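# Pour hazelnuts from bowl into jar, set bowl down

## Task

Transfer all hazelnuts from the small bowl into the open glass jar (pouring is allowed). Afterwards the bowl must rest directly on the table, upright or upside down. The jar must finish upright and resting directly on the table. Releasing the bowl or jar, or letting either fall, with nothing supporting it within a few millimetres below counts as failure. Nothing may depend on the robot holding it at the end. Finally open the hands and move them away.

## Robot and tools

Robot: two arms, left_arm and right_arm, on opposite sides of the table; left_arm's base is on the +y side. The names do not tell you which side of an image an arm appears on. Each arm ends in an identical five-finger right hand, so the hands are not mirrored: every axis and hand number means the same for both. Do not let any part of one arm (wrist, palm, back, bracket, fingers, thumb) strike or press hard on the other. Do not knock anything off the table.

Scene frame: the origin is on the table surface halfway between the nominal arm bases, the table top is z = 0, and +z is up. Positions are in metres, orientations are quaternions (w, x, y, z).

Hand point: a point fixed to the palm, 0.05 m in front of it, where index pad and thumb tip meet in a pinch. Its axes: +z runs along the straightened fingers (which extend 0.06 to 0.07 m past the point), +y points out of the palm, +x runs across the palm away from the thumb. Across the palm the hand extends about 0.08 m on the little-finger side; on the thumb side 0.02 m when the thumb is turned in front of the palm, up to 0.09 m otherwise. A wrist bracket on the little-finger side sits 0.03 m beyond the point along +y and 0.11 m across, and can collide with objects. With the thumb turned in front of the palm the hand can wrap objects 0.035 to 0.08 m wide; turn the thumb before reaching the object.

Row layout (used by execute_actions and by move's target): one flat list of 28 numbers, each in [-1, 1], always covering both arms. Numbers 1-14 are left_arm: dx, dy, dz, rx, ry, rz, then little, ring, middle, index, thumb_bend, thumb_turn, force_limit, speed. Numbers 15-28 are the same fourteen for right_arm. dx..rz are an offset (not a pose) from the hand point's measured pose at the start of the action (for a call's first action, the pose in the last result of this scene), expressed in the hand point's own axes; 1.0 equals 0.6 m for dx, dy, dz and 180 degrees for the rotation vector rx, ry, rz. Each row of an action is measured from that same start, not from the previous row. Finger numbers are targets: +1 straight/open, -1 fully curled. thumb_bend +1 straight, -1 fully bent; thumb_turn +1 beside the palm, -1 in front of it. A pinch is roughly index -0.22, thumb_bend -0.75, thumb_turn -0.57. force_limit maps -1..+1 to about 0..10 N at the fingertip (0..15 N for the two thumb motors) and only stops closing. speed maps -1..+1 to near zero..full (full travel in 0.6 s); close at -0.9 or below for a gentle grip. No value means "unchanged": to keep a hand as it is, resend its last eight numbers (or, before any were sent, its hand_measured plus hand_force_limit and hand_speed). To keep an arm still, send zero offsets after the first call.

execute_actions(actions): a list of actions; each action is a list of up to 15 rows, one per 1/30 s step, and the last row is held for the remaining steps. An empty list just returns state and images. Per step the commanded pose is clipped to 100 mm and 16 degrees from the measured pose, so large offsets need several actions.

move(target, speed, stop_force, blocking): target is one 28-number row as above, offsets from the last reported pose; hand numbers are sent at the start. Both hand points travel straight lines ending together, lasting 0.5 to 10 s. speed is m/s, 0.002 to 0.5 (default 0.25); rotation is capped at twice that in rad/s. Moves do not avoid obstacles or the other arm and can overshoot speed near full reach. stop_force (N, 9 to 40, one value for both arms, not before 0.2 s of scene time) ends an arm's path when its wrist sensor feels that much extra push against the motion; that arm then backs to its pose 2 steps earlier and holds. Use it with slow speeds; omit it when moving away from something you touch and when the hand rotates. blocking=false returns after 0.5 s; cannot be combined with stop_force; check with wait(0) before sending other motion.

wait(seconds 0-10): lets time pass with commands held. stop: brakes a running move. zoom_image(camera, region [x0,y0,x1,y1], at most 504x504 px): closer look at cam_low (672x504), cam_left_wrist or cam_right_wrist (616x616). show_instructions: shows the reference image pages. finished_scene(scene): ends the scene, cannot be undone.

Results: per arm, end_effector_position, quaternion and velocities in the scene frame (printed positions may be off at long reach); Hand target lines; Joint positions and torques (noisy, offset); Wrist force/torque in the hand point's axes, noisy, saturating near 50 N; hand_measured, hand_stopped_by (moving, target, force, stalled, fault), hand_load_n (loads near 0 mean the grip is lost), hand_force_limit, hand_speed. Step readings may show HELD. A move adds a 'move:' line with each arm's ending (done, off_target, moving, held, fault, contact) and limits (paced = pose clipped, held = steps blocked). 'pose unreachable' means the clearance check altered the command.

Avoid: pressing a stiff arm past a contact (a fault stops the arm 10 s); joint torque at limits (wrist joints only 26 N m, held weight counts) or any 150 N outside force; long heavy holds that overheat motors; fast impacts; dropping or tipping the bowl or jar. An occasional brief push may disturb loose objects.

Each tool is called after "Call:" by a JSON object that holds its "name" and its "arguments".

Reference images:

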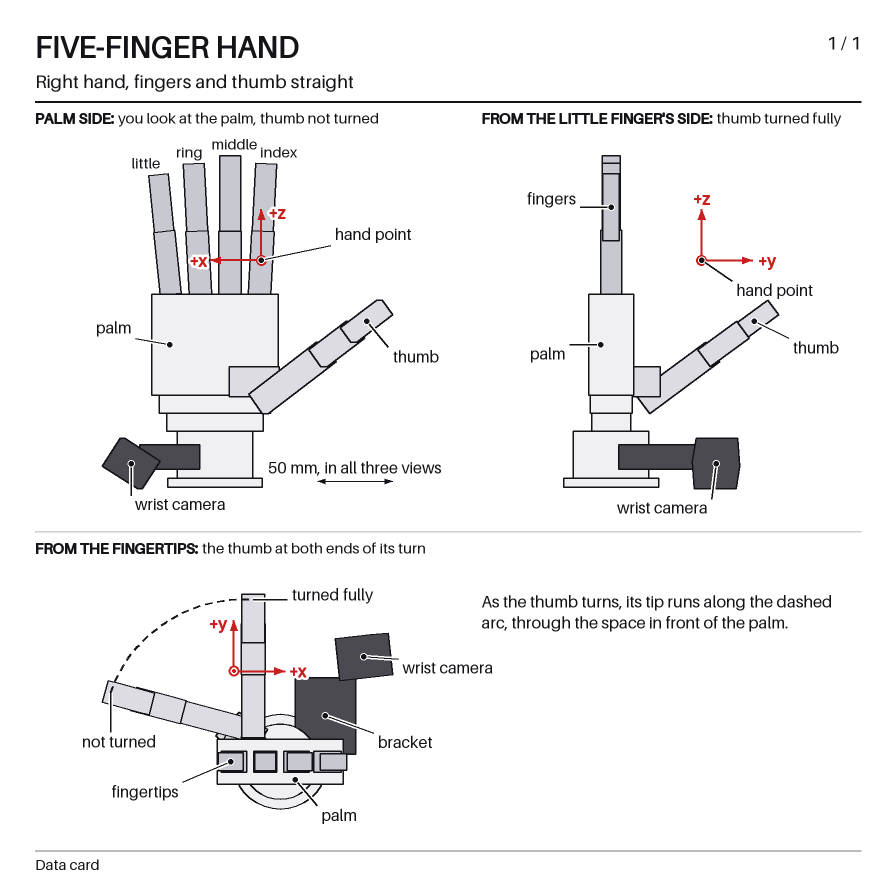

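## Session

Call:
{"name": "execute_actions", "arguments": {"actions": []}}

Scene clock: 0.00 s.
left_arm: end_effector_position=(+0.2503, +0.5010, +0.4835) hand_measured=(+1.000, +1.000, +1.000, +1.000, +1.000, +1.000) hand_load_n=(+0.0, +0.0, +0.0, +0.0, +0.0, +0.0) hand_stopped_by=(target, target, target, target, target, target) hand_force_limit=0.00 hand_speed=-0.80 end_effector_quat_wxyz=(-0.001, +0.267, +0.964, -0.003) end_effector_velocity=(+0.000, -0.000, +0.000) end_effector_angular_velocity=(+0.000, -0.000, -0.000) | right_arm: end_effector_position=(+0.0875, -0.3077, +0.4790) hand_measured=(+1.000, +1.000, +1.000, +1.000, +1.000, +1.000) hand_load_n=(+0.0, +0.0, +0.0, +0.0, +0.0, +0.0) hand_stopped_by=(target, target, target, target, target, target) hand_force_limit=0.00 hand_speed=-0.80 end_effector_quat_wxyz=(-0.014, -0.339, +0.941, +0.004) end_effector_velocity=(-0.001, -0.000, +0.000) end_effector_angular_velocity=(+0.000, -0.001, +0.001)
Joint positions: left_arm=[ 0.55  -1.751  1.349  1.972  1.577 -1.914] | right_arm=[-1.203 -1.694  1.324  1.969  1.561 -1.868]
Joint velocities: left_arm=[-0.     0.001 -0.001 -0.    -0.     0.   ] | right_arm=[ 0.001 -0.001  0.    -0.     0.    -0.001]
Joint torques (N m, as the arm reports them, + toward a larger angle): no reading
Wrist force (N, on the end effector, along its own x y z axes, offset not removed): no reading
Wrist torque (N m, same axes, about the end effector's origin, offset not removed): no reading
Hand target (left_arm): +0.250, +0.501, +0.483; -0.001, +0.267, +0.964, -0.003
Hand target (right_arm): +0.087, -0.308, +0.479; -0.014, -0.339, +0.941, +0.004

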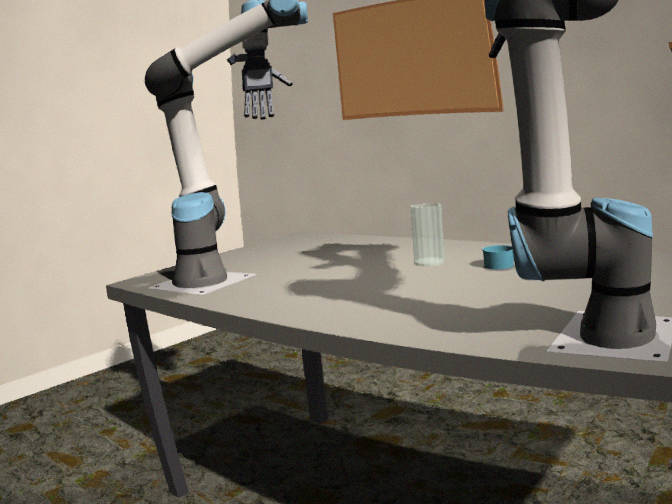

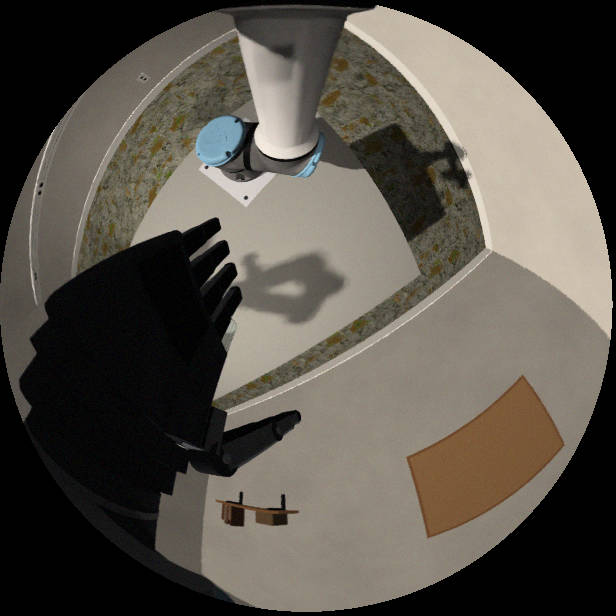

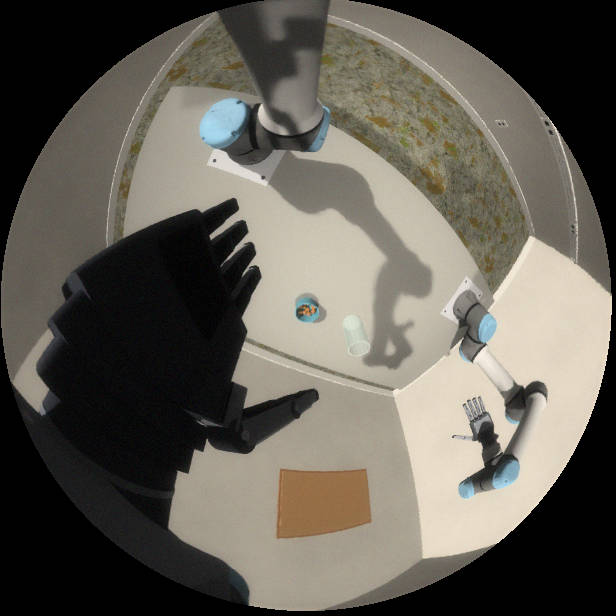

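Call:
{"name": "zoom_image", "arguments": {"camera": "cam_low", "region": [380, 180, 540, 300]}}

Call:
{"name": "zoom_image", "arguments": {"camera": "cam_right_wrist", "region": [270, 280, 390, 370]}}

Region (380, 180, 540, 300) of cam_low's 672x504 image, scaled by 3.150, with more detail than that image has; it fills the top 378 rows of this view, and the rest is white.

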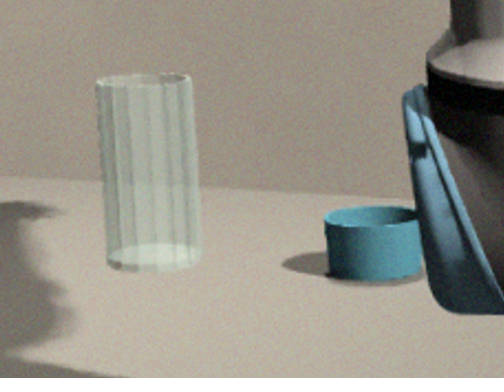

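Region (270, 280, 390, 370) of cam_right_wrist's 616x616 image, scaled by 4.200, with more detail than that image has; it fills the top 378 rows of this view, and the rest is white.

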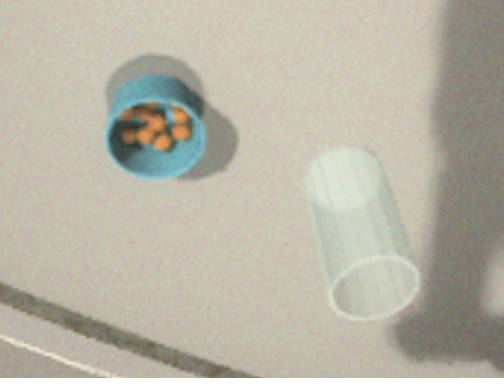

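Call:
{"name": "move", "arguments": {"target": [0,0,0,0,0,0,1,1,1,1,1,1,0,-0.8, -0.4,0,0.35,0,0,0,1,1,1,1,1,1,0,-0.8]}}

Call:
{"name": "zoom_image", "arguments": {"camera": "cam_right_wrist", "region": [200, 150, 500, 450]}}

Scene clock: 21.83 s.
left_arm: end_effector_position=(+0.2503, +0.5010, +0.4835) hand_measured=(+1.000, +1.000, +1.000, +1.000, +1.000, +1.000) hand_load_n=(+0.0, +0.0, +0.0, +0.0, +0.0, +0.0) hand_stopped_by=(target, target, target, target, target, target) hand_force_limit=0.00 hand_speed=-0.80 end_effector_quat_wxyz=(-0.001, +0.267, +0.964, -0.003) end_effector_velocity=(+0.000, -0.000, -0.000) end_effector_angular_velocity=(+0.002, -0.000, -0.001) | right_arm: end_effector_position=(+0.2660, -0.1553, +0.2633) hand_measured=(+1.000, +1.000, +1.000, +1.000, +1.000, +1.000) hand_load_n=(+0.0, +0.0, +0.0, +0.0, +0.0, +0.0) hand_stopped_by=(target, target, target, target, target, target) hand_force_limit=0.00 hand_speed=-0.80 end_effector_quat_wxyz=(-0.014, -0.339, +0.941, +0.004) end_effector_velocity=(+0.002, +0.001, -0.001) end_effector_angular_velocity=(-0.001, -0.000, -0.001)
Joint positions: left_arm=[ 0.55  -1.751  1.349  1.972  1.577 -1.914] | right_arm=[-1.043 -1.149  1.251  1.495  1.557 -1.709]
Joint velocities: left_arm=[-0.     0.001 -0.     0.    -0.001  0.001] | right_arm=[ 0.     0.006 -0.005 -0.001  0.001  0.001]
Joint torques (N m, as the arm reports them, + toward a larger angle): left_arm=[ -1.85  -7.19 -16.84   2.16   0.01   0.45] | right_arm=[ 13.93 -24.33 -26.92   0.65   1.99   1.37]
Wrist force (N, on the end effector, along its own x y z axes, offset not removed): left_arm=[-1.6 0.3 0.7] | right_arm=[-2.3 -0.8 -0.5]
Wrist torque (N m, same axes, about the end effector's origin, offset not removed): left_arm=[0.13 0.13 -0.02] | right_arm=[-0.16 0.52 -0.23]
Hand target (left_arm): +0.250, +0.501, +0.483; -0.001, +0.267, +0.964, -0.003
Hand target (right_arm): +0.266, -0.155, +0.263; -0.014, -0.339, +0.941, +0.004
Off the commanded pose (left_arm): 0.000 m, 0 deg.
Off the commanded pose (right_arm): 0.000 m, 0 deg.
move: done

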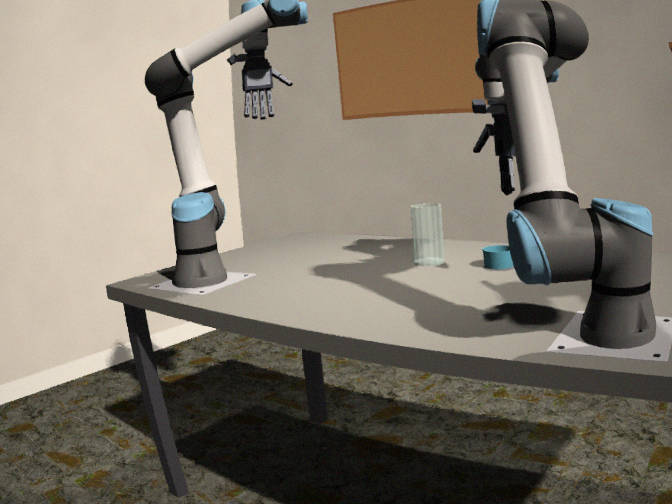

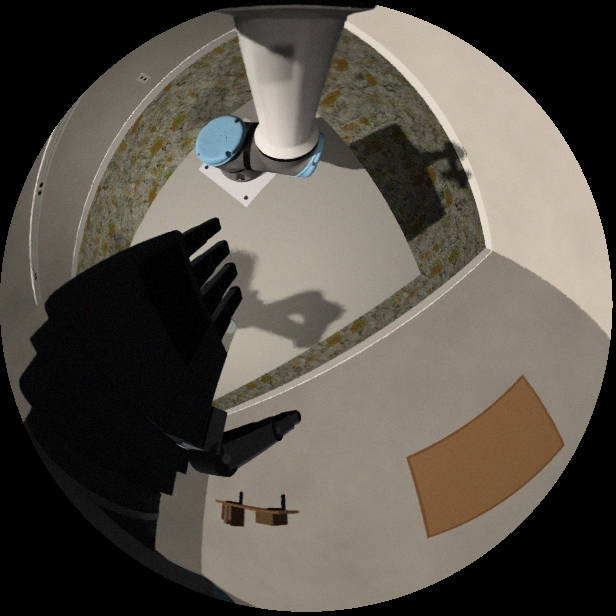

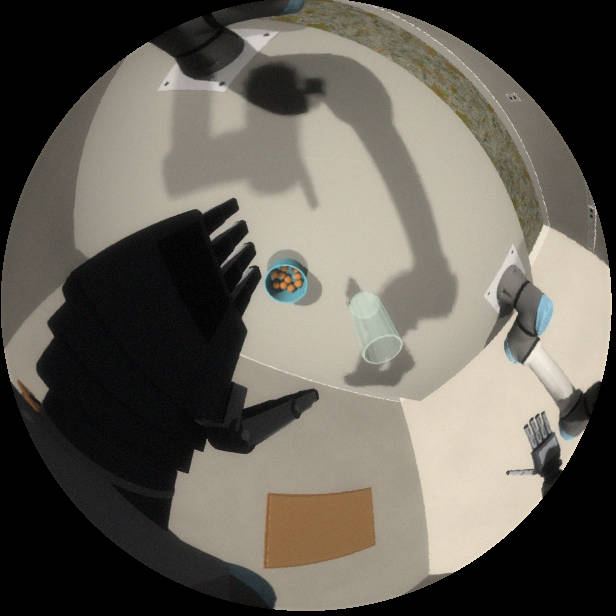

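Region (200, 150, 500, 450) of cam_right_wrist's 616x616 image, scaled by 1.680, with more detail than that image has.

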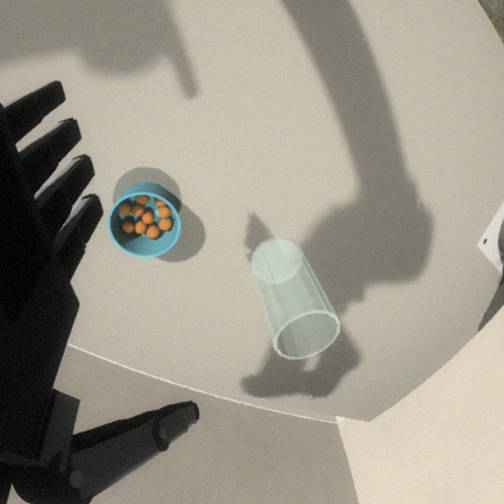

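Call:
{"name": "move", "arguments": {"target": [0,0,0,0,0,0,1,1,1,1,1,1,0,-0.8, 0,0,0,0,0,0.887,1,1,1,1,1,-1,0,0], "speed": 0.5}}

Call:
{"name": "move", "arguments": {"target": [0,0,0,0,0,0,1,1,1,1,1,1,0,-0.8, 0,0,0.15,0,0.49,0,1,1,1,1,1,-1,0,0], "speed": 0.4}}

Scene clock: 42.73 s.
left_arm: end_effector_position=(+0.2503, +0.5010, +0.4835) hand_measured=(+1.000, +1.000, +1.000, +1.000, +1.000, +1.000) hand_load_n=(+0.0, +0.0, +0.0, +0.0, +0.0, +0.0) hand_stopped_by=(target, target, target, target, target, target) hand_force_limit=0.00 hand_speed=-0.80 end_effector_quat_wxyz=(-0.001, +0.267, +0.964, -0.003) end_effector_velocity=(-0.000, +0.000, -0.000) end_effector_angular_velocity=(+0.000, -0.000, +0.000) | right_arm: end_effector_position=(+0.2661, -0.1552, +0.2634) hand_measured=(+1.000, +1.000, +1.000, +1.000, +1.000, -1.000) hand_load_n=(+0.0, +0.0, +0.0, +0.0, +0.0, +0.0) hand_stopped_by=(target, target, target, target, target, target) hand_force_limit=0.00 hand_speed=0.00 end_effector_quat_wxyz=(-0.007, +0.866, +0.500, -0.013) end_effector_velocity=(+0.000, +0.000, -0.001) end_effector_angular_velocity=(-0.001, +0.002, -0.014)
Joint positions: left_arm=[ 0.55  -1.751  1.349  1.972  1.577 -1.914] | right_arm=[-0.788 -0.959  0.954  1.597  1.55   1.332]
Joint velocities: left_arm=[ 0.    -0.     0.001 -0.    -0.    -0.   ] | right_arm=[-0.001  0.005 -0.005  0.002 -0.     0.013]
Joint torques (N m, as the arm reports them, + toward a larger angle): left_arm=[ -1.    -7.49 -16.13   2.17   0.06   0.46] | right_arm=[-14.78 -34.58 -28.37   4.1    2.06   1.3 ]
Wrist force (N, on the end effector, along its own x y z axes, offset not removed): left_arm=[3.2 1.6 -2.8] | right_arm=[1.6 1.8 2.8]
Wrist torque (N m, same axes, about the end effector's origin, offset not removed): left_arm=[0.62 -0.46 0.17] | right_arm=[0.16 -0.46 0.26]
Hand target (left_arm): +0.250, +0.501, +0.483; -0.001, +0.267, +0.964, -0.003
Hand target (right_arm): +0.266, -0.155, +0.263; -0.007, +0.866, +0.499, -0.013
Off the commanded pose (left_arm): 0.000 m, 0 deg.
Off the commanded pose (right_arm): 0.000 m, 0 deg.
move: done

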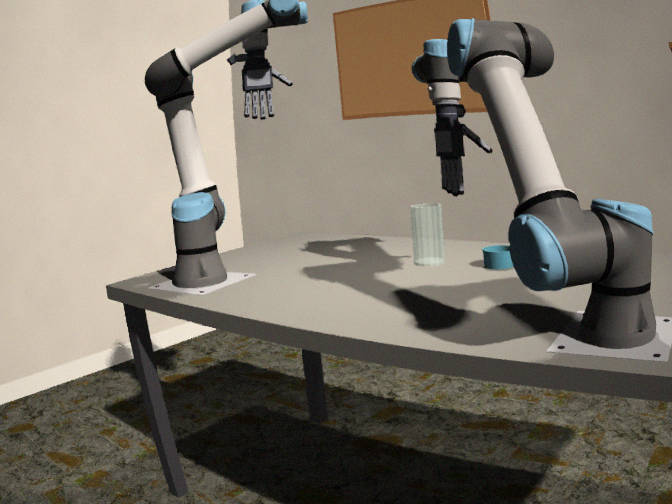

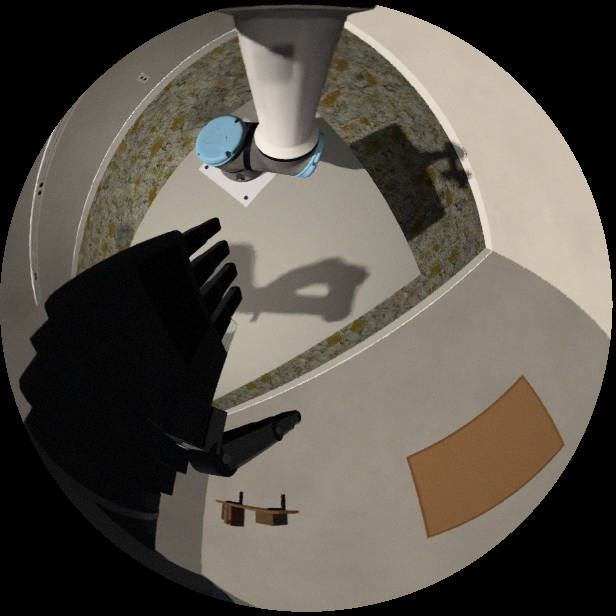

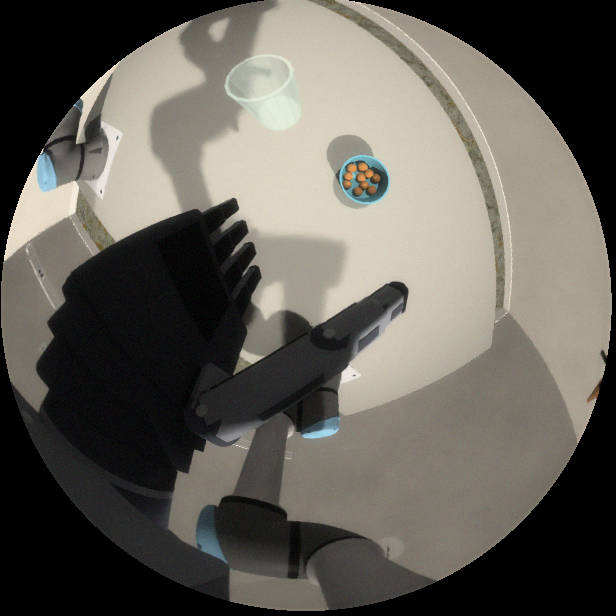

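Scene clock: 45.37 s.
left_arm: end_effector_position=(+0.2503, +0.5010, +0.4835) hand_measured=(+1.000, +1.000, +1.000, +1.000, +1.000, +1.000) hand_load_n=(+0.0, +0.0, +0.0, +0.0, +0.0, +0.0) hand_stopped_by=(target, target, target, target, target, target) hand_force_limit=0.00 hand_speed=-0.80 end_effector_quat_wxyz=(-0.001, +0.267, +0.964, -0.003) end_effector_velocity=(-0.000, +0.001, -0.000) end_effector_angular_velocity=(+0.000, -0.001, +0.000) | right_arm: end_effector_position=(+0.2635, -0.1554, +0.1738) hand_measured=(+1.000, +1.000, +1.000, +1.000, +1.000, -1.000) hand_load_n=(+0.0, +0.0, +0.0, +0.0, +0.0, +0.0) hand_stopped_by=(target, target, target, target, target, target) hand_force_limit=0.00 hand_speed=0.00 end_effector_quat_wxyz=(-0.352, +0.632, +0.354, +0.593) end_effector_velocity=(+0.001, +0.000, -0.001) end_effector_angular_velocity=(+0.013, -0.008, -0.002)
Joint positions: left_arm=[ 0.55  -1.751  1.349  1.972  1.577 -1.914] | right_arm=[-1.029 -1.686  2.434 -0.693  1.092  1.57 ]
Joint velocities: left_arm=[ 0.    -0.001  0.001 -0.    -0.001 -0.   ] | right_arm=[ 0.     0.007  0.01  -0.034  0.002  0.008]
Joint torques (N m, as the arm reports them, + toward a larger angle): left_arm=[ -1.24  -7.64 -17.15   2.12   0.09   0.54] | right_arm=[ -7.65  -3.36 -11.27  -3.58   2.18   1.44]
Wrist force (N, on the end effector, along its own x y z axes, offset not removed): left_arm=[1.7 3.4 2.1] | right_arm=[-2.6 1.5 -0.6]
Wrist torque (N m, same axes, about the end effector's origin, offset not removed): left_arm=[0.40 -0.33 0.39] | right_arm=[0.25 0.54 0.20]
Hand target (left_arm): +0.250, +0.501, +0.483; -0.001, +0.267, +0.964, -0.003
Hand target (right_arm): +0.264, -0.155, +0.174; -0.352, +0.631, +0.354, +0.594
Off the commanded pose (left_arm): 0.000 m, 0 deg.
Off the commanded pose (right_arm): 0.000 m, 0 deg.
move: done

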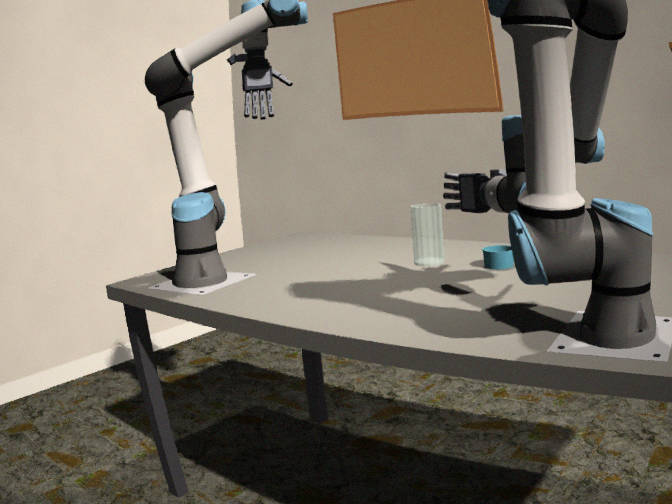

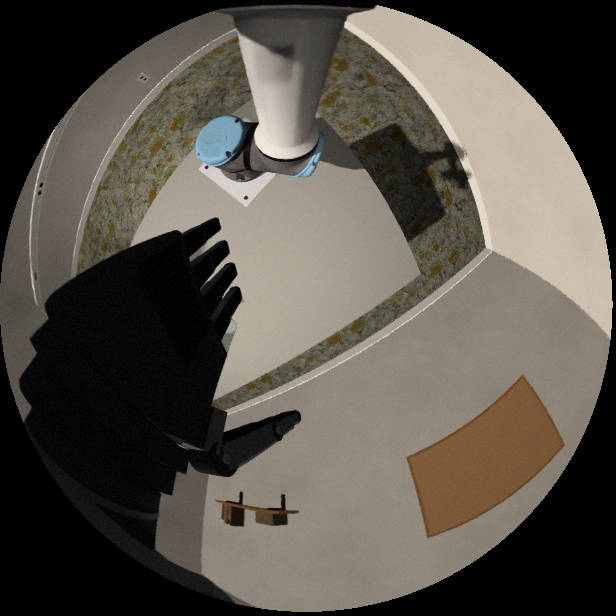

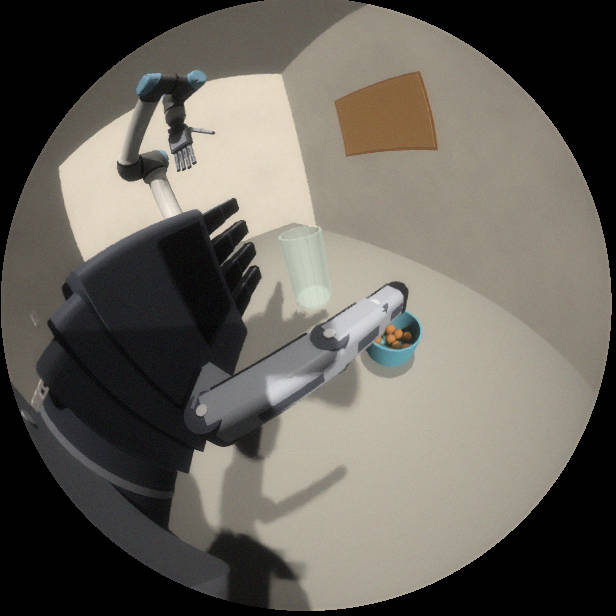

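Call:
{"name": "move", "arguments": {"target": [0,0,0,0,0,0,1,1,1,1,1,1,0,-0.8, -0.238,0.12,0,0,0,0,1,1,1,1,1,-1,0,0], "speed": 0.15}}

Scene clock: 49.00 s.
left_arm: end_effector_position=(+0.2503, +0.5010, +0.4835) hand_measured=(+1.000, +1.000, +1.000, +1.000, +1.000, +1.000) hand_load_n=(+0.0, +0.0, +0.0, +0.0, +0.0, +0.0) hand_stopped_by=(target, target, target, target, target, target) hand_force_limit=0.00 hand_speed=-0.80 end_effector_quat_wxyz=(-0.001, +0.267, +0.964, -0.003) end_effector_velocity=(-0.000, +0.000, -0.000) end_effector_angular_velocity=(+0.001, +0.001, +0.001) | right_arm: end_effector_position=(+0.3191, -0.1958, +0.0293) hand_measured=(+1.000, +1.000, +1.000, +1.000, +1.000, -1.000) hand_load_n=(+0.0, +0.0, +0.0, +0.0, +0.0, +0.0) hand_stopped_by=(target, target, target, target, target, target) hand_force_limit=0.00 hand_speed=0.00 end_effector_quat_wxyz=(-0.352, +0.632, +0.354, +0.593) end_effector_velocity=(+0.001, +0.000, -0.002) end_effector_angular_velocity=(+0.003, -0.003, +0.002)
Joint positions: left_arm=[ 0.55  -1.751  1.349  1.972  1.577 -1.914] | right_arm=[-1.289 -1.191  2.554 -1.297  0.834  1.55 ]
Joint velocities: left_arm=[ 0.    -0.     0.001 -0.     0.    -0.001] | right_arm=[-0.002  0.012 -0.    -0.017 -0.005  0.002]
Joint torques (N m, as the arm reports them, + toward a larger angle): left_arm=[ -1.82  -7.46 -17.08   2.08   0.03   0.55] | right_arm=[-14.47 -12.58 -13.95  -3.06  -1.78   1.52]
Wrist force (N, on the end effector, along its own x y z axes, offset not removed): left_arm=[-0.3 -0.1 1.0] | right_arm=[-1.0 -0.7 0.7]
Wrist torque (N m, same axes, about the end effector's origin, offset not removed): left_arm=[-0.04 -0.22 -0.16] | right_arm=[-0.19 0.12 -0.09]
Hand target (left_arm): +0.250, +0.501, +0.483; -0.001, +0.267, +0.964, -0.003
Hand target (right_arm): +0.319, -0.196, +0.029; -0.352, +0.632, +0.354, +0.593
Off the commanded pose (left_arm): 0.000 m, 0 deg.
Off the commanded pose (right_arm): 0.000 m, 0 deg.
move: done

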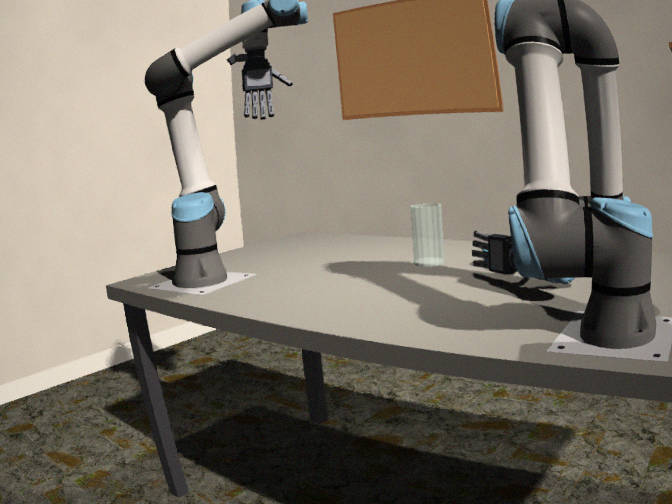

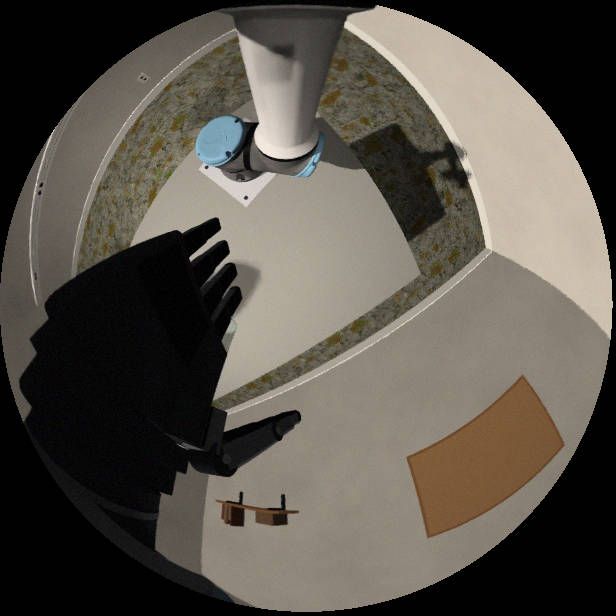

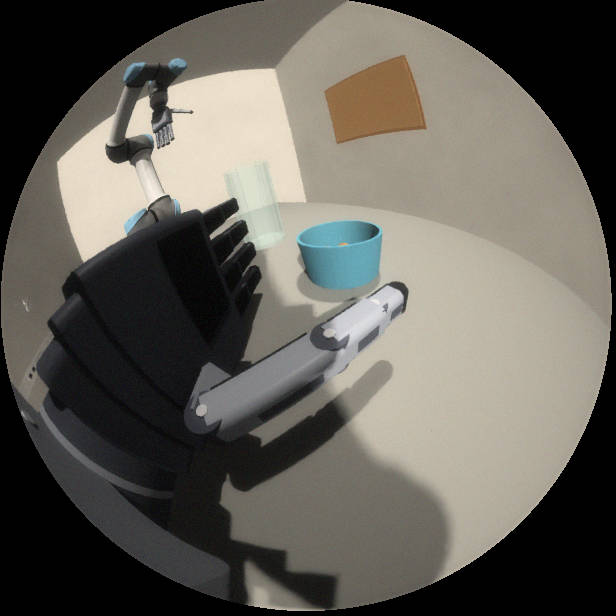

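Call:
{"name": "move", "arguments": {"target": [0,0,0,0,0,0,1,1,1,1,1,1,0,-0.8, 0,0.06,0.1,0,0,0,1,1,1,1,1,-1,0,0], "speed": 0.08}}

Scene clock: 51.70 s.
left_arm: end_effector_position=(+0.2503, +0.5010, +0.4835) hand_measured=(+1.000, +1.000, +1.000, +1.000, +1.000, +1.000) hand_load_n=(+0.0, +0.0, +0.0, +0.0, +0.0, +0.0) hand_stopped_by=(target, target, target, target, target, target) hand_force_limit=0.00 hand_speed=-0.80 end_effector_quat_wxyz=(-0.001, +0.267, +0.964, -0.003) end_effector_velocity=(-0.000, +0.000, +0.000) end_effector_angular_velocity=(-0.001, -0.000, -0.000) | right_arm: end_effector_position=(+0.3799, -0.1620, +0.0254) hand_measured=(+1.000, +1.000, +1.000, +1.000, +1.000, -1.000) hand_load_n=(+0.0, +0.0, +0.0, +0.0, +0.0, +0.0) hand_stopped_by=(target, target, target, target, target, target) hand_force_limit=0.00 hand_speed=0.00 end_effector_quat_wxyz=(-0.352, +0.632, +0.354, +0.593) end_effector_velocity=(+0.001, +0.001, -0.001) end_effector_angular_velocity=(-0.000, +0.002, +0.002)
Joint positions: left_arm=[ 0.55  -1.751  1.349  1.972  1.577 -1.914] | right_arm=[-1.243 -1.105  2.36  -1.19   0.879  1.554]
Joint velocities: left_arm=[-0.    -0.001 -0.001  0.001  0.001  0.   ] | right_arm=[ 0.002  0.003 -0.006  0.004 -0.     0.   ]
Joint torques (N m, as the arm reports them, + toward a larger angle): left_arm=[ -1.92  -8.02 -17.22   2.     0.1    0.56] | right_arm=[ 13.88 -16.65 -15.8    0.37   2.16   0.8 ]
Wrist force (N, on the end effector, along its own x y z axes, offset not removed): left_arm=[1.5 2.1 2.2] | right_arm=[2.6 0.1 1.4]
Wrist torque (N m, same axes, about the end effector's origin, offset not removed): left_arm=[0.48 -0.47 -0.11] | right_arm=[-0.15 -0.50 -0.01]
Hand target (left_arm): +0.250, +0.501, +0.483; -0.001, +0.267, +0.964, -0.003
Hand target (right_arm): +0.380, -0.162, +0.025; -0.352, +0.632, +0.354, +0.593
Off the commanded pose (left_arm): 0.000 m, 0 deg.
Off the commanded pose (right_arm): 0.000 m, 0 deg.
move: done

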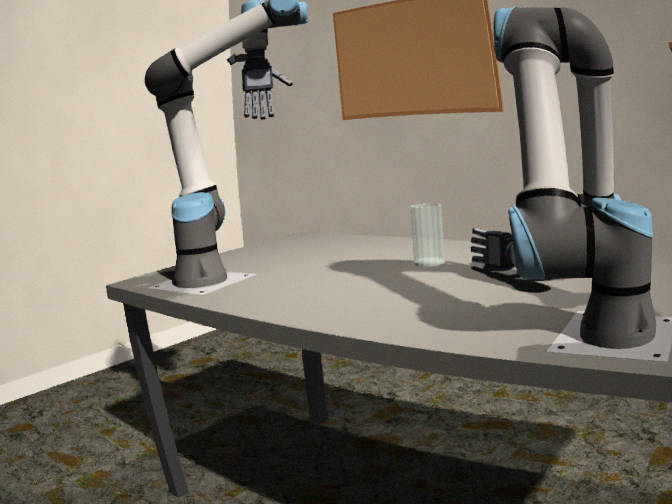

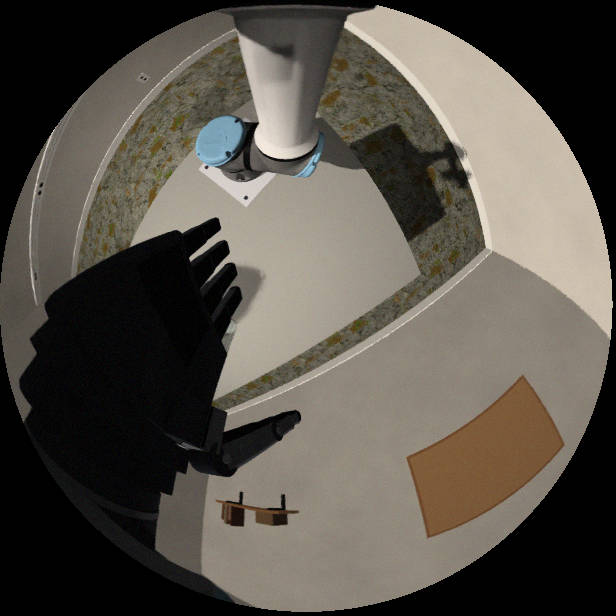

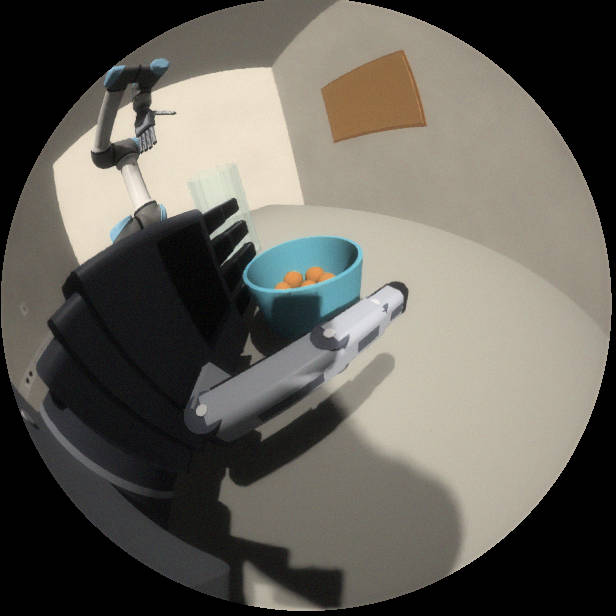

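Call:
{"name": "move", "arguments": {"target": [0,0,0,0,0,0,1,1,1,1,1,1,0,-0.8, 0,0.005,0.04,0,0,0,1,1,1,1,1,-1,0,0], "speed": 0.03}}

Call:
{"name": "move", "arguments": {"target": [0,0,0,0,0,0,1,1,1,1,1,1,0,-0.8, 0,0,0,0,0,0,1,1,-1,-1,1,-1,0.6,-0.6]}}

Scene clock: 55.43 s.
left_arm: end_effector_position=(+0.2503, +0.5010, +0.4835) hand_measured=(+1.000, +1.000, +1.000, +1.000, +1.000, +1.000) hand_load_n=(+0.0, +0.0, +0.0, +0.0, +0.0, +0.0) hand_stopped_by=(target, target, target, target, target, target) hand_force_limit=0.00 hand_speed=-0.80 end_effector_quat_wxyz=(-0.001, +0.267, +0.964, -0.003) end_effector_velocity=(+0.000, +0.000, +0.000) end_effector_angular_velocity=(-0.001, -0.002, +0.000) | right_arm: end_effector_position=(+0.3943, -0.1429, +0.0242) hand_measured=(+1.000, +1.000, +1.000, +1.000, +1.000, -1.000) hand_load_n=(+0.0, +0.0, +0.0, +0.0, +0.0, +0.0) hand_stopped_by=(target, target, target, target, target, target) hand_force_limit=0.00 hand_speed=0.00 end_effector_quat_wxyz=(-0.352, +0.632, +0.354, +0.593) end_effector_velocity=(+0.001, +0.003, -0.000) end_effector_angular_velocity=(+0.000, -0.000, +0.001)
Joint positions: left_arm=[ 0.55  -1.751  1.349  1.972  1.577 -1.914] | right_arm=[-1.204 -1.075  2.292 -1.155  0.918  1.558]
Joint velocities: left_arm=[-0.    -0.    -0.001 -0.001 -0.001 -0.   ] | right_arm=[ 0.005  0.004 -0.007  0.003  0.004  0.001]
Joint torques (N m, as the arm reports them, + toward a larger angle): left_arm=[ -1.56  -7.53 -16.43   1.96  -0.01   0.65] | right_arm=[ 13.51 -17.55 -17.12   0.45   2.29   1.41]
Wrist force (N, on the end effector, along its own x y z axes, offset not removed): left_arm=[-2.8 0.0 3.1] | right_arm=[-1.6 -1.6 0.6]
Wrist torque (N m, same axes, about the end effector's origin, offset not removed): left_arm=[-0.07 0.35 0.09] | right_arm=[-0.20 0.14 -0.20]
Hand target (left_arm): +0.250, +0.501, +0.483; -0.001, +0.267, +0.964, -0.003
Hand target (right_arm): +0.394, -0.143, +0.024; -0.352, +0.632, +0.354, +0.593
Off the commanded pose (left_arm): 0.000 m, 0 deg.
Off the commanded pose (right_arm): 0.000 m, 0 deg.
move: done

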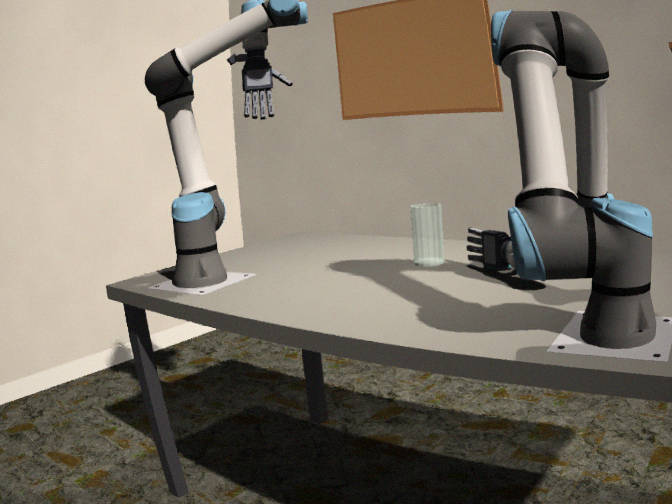

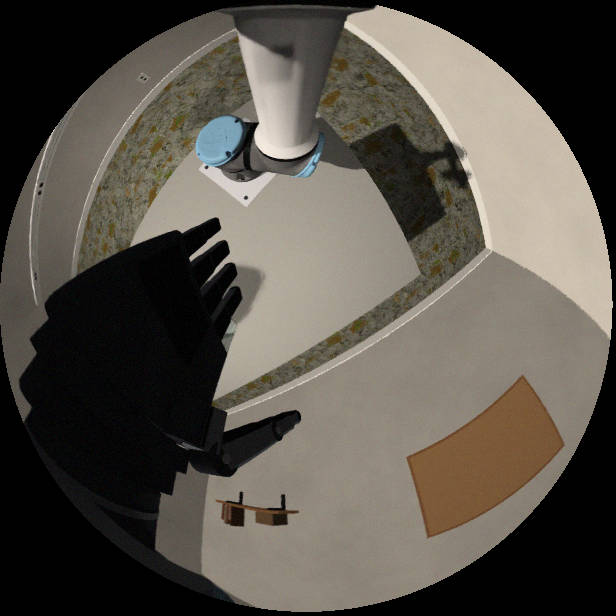

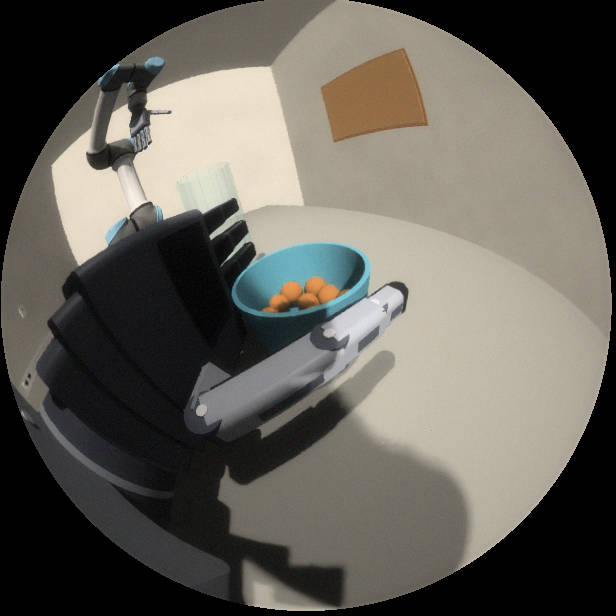

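Scene clock: 56.67 s.
left_arm: end_effector_position=(+0.2503, +0.5010, +0.4835) hand_measured=(+1.000, +1.000, +1.000, +1.000, +1.000, +1.000) hand_load_n=(+0.0, +0.0, +0.0, +0.0, +0.0, +0.0) hand_stopped_by=(target, target, target, target, target, target) hand_force_limit=0.00 hand_speed=-0.80 end_effector_quat_wxyz=(-0.001, +0.267, +0.964, -0.003) end_effector_velocity=(+0.001, -0.001, +0.000) end_effector_angular_velocity=(+0.000, +0.000, +0.000) | right_arm: end_effector_position=(+0.3943, -0.1429, +0.0242) hand_measured=(+1.000, +1.000, +0.406, +0.370, +1.002, -1.000) hand_load_n=(+0.0, +0.0, +6.5, +11.0, +3.5, +1.0) hand_stopped_by=(target, target, force, force, target, target) hand_force_limit=0.60 hand_speed=-0.60 end_effector_quat_wxyz=(-0.352, +0.632, +0.354, +0.593) end_effector_velocity=(+0.000, -0.000, -0.000) end_effector_angular_velocity=(+0.000, +0.000, -0.000)
Joint positions: left_arm=[ 0.55  -1.751  1.349  1.972  1.577 -1.914] | right_arm=[-1.204 -1.075  2.292 -1.155  0.918  1.558]
Joint velocities: left_arm=[-0.     0.002 -0.002  0.    -0.    -0.   ] | right_arm=[-0.001  0.     0.    -0.001 -0.     0.   ]
Joint torques (N m, as the arm reports them, + toward a larger angle): left_arm=[ -2.13  -7.8  -16.48   2.05  -0.18   0.59] | right_arm=[-15.23 -34.65  -2.87  -2.32  -1.73   1.03]
Wrist force (N, on the end effector, along its own x y z axes, offset not removed): left_arm=[0.6 1.9 -1.2] | right_arm=[-3.5 0.9 1.2]
Wrist torque (N m, same axes, about the end effector's origin, offset not removed): left_arm=[0.45 -0.02 0.30] | right_arm=[-0.07 0.33 -0.30]
Hand target (left_arm): +0.250, +0.501, +0.483; -0.001, +0.267, +0.964, -0.003
Hand target (right_arm): +0.394, -0.143, +0.024; -0.352, +0.632, +0.354, +0.593
Off the commanded pose (left_arm): 0.000 m, 0 deg.
Off the commanded pose (right_arm): 0.000 m, 0 deg.
move: done

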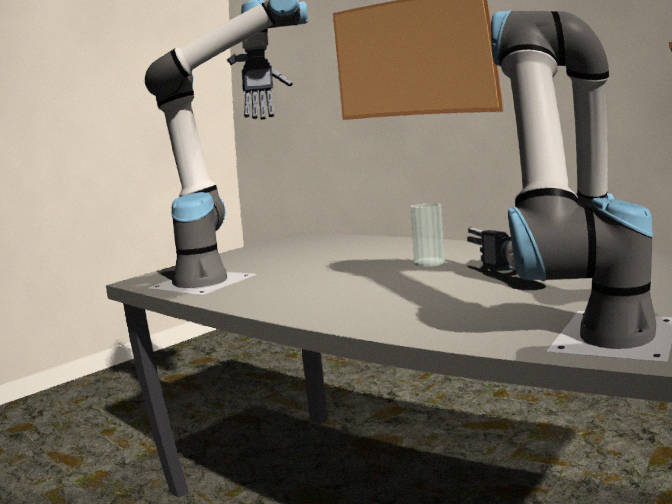

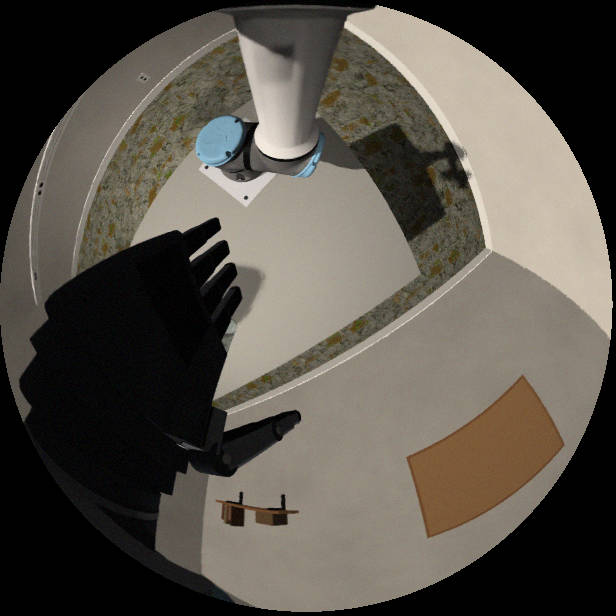

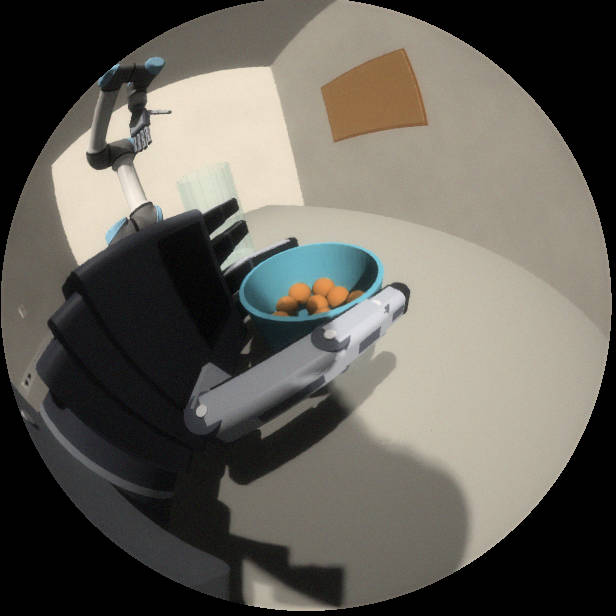

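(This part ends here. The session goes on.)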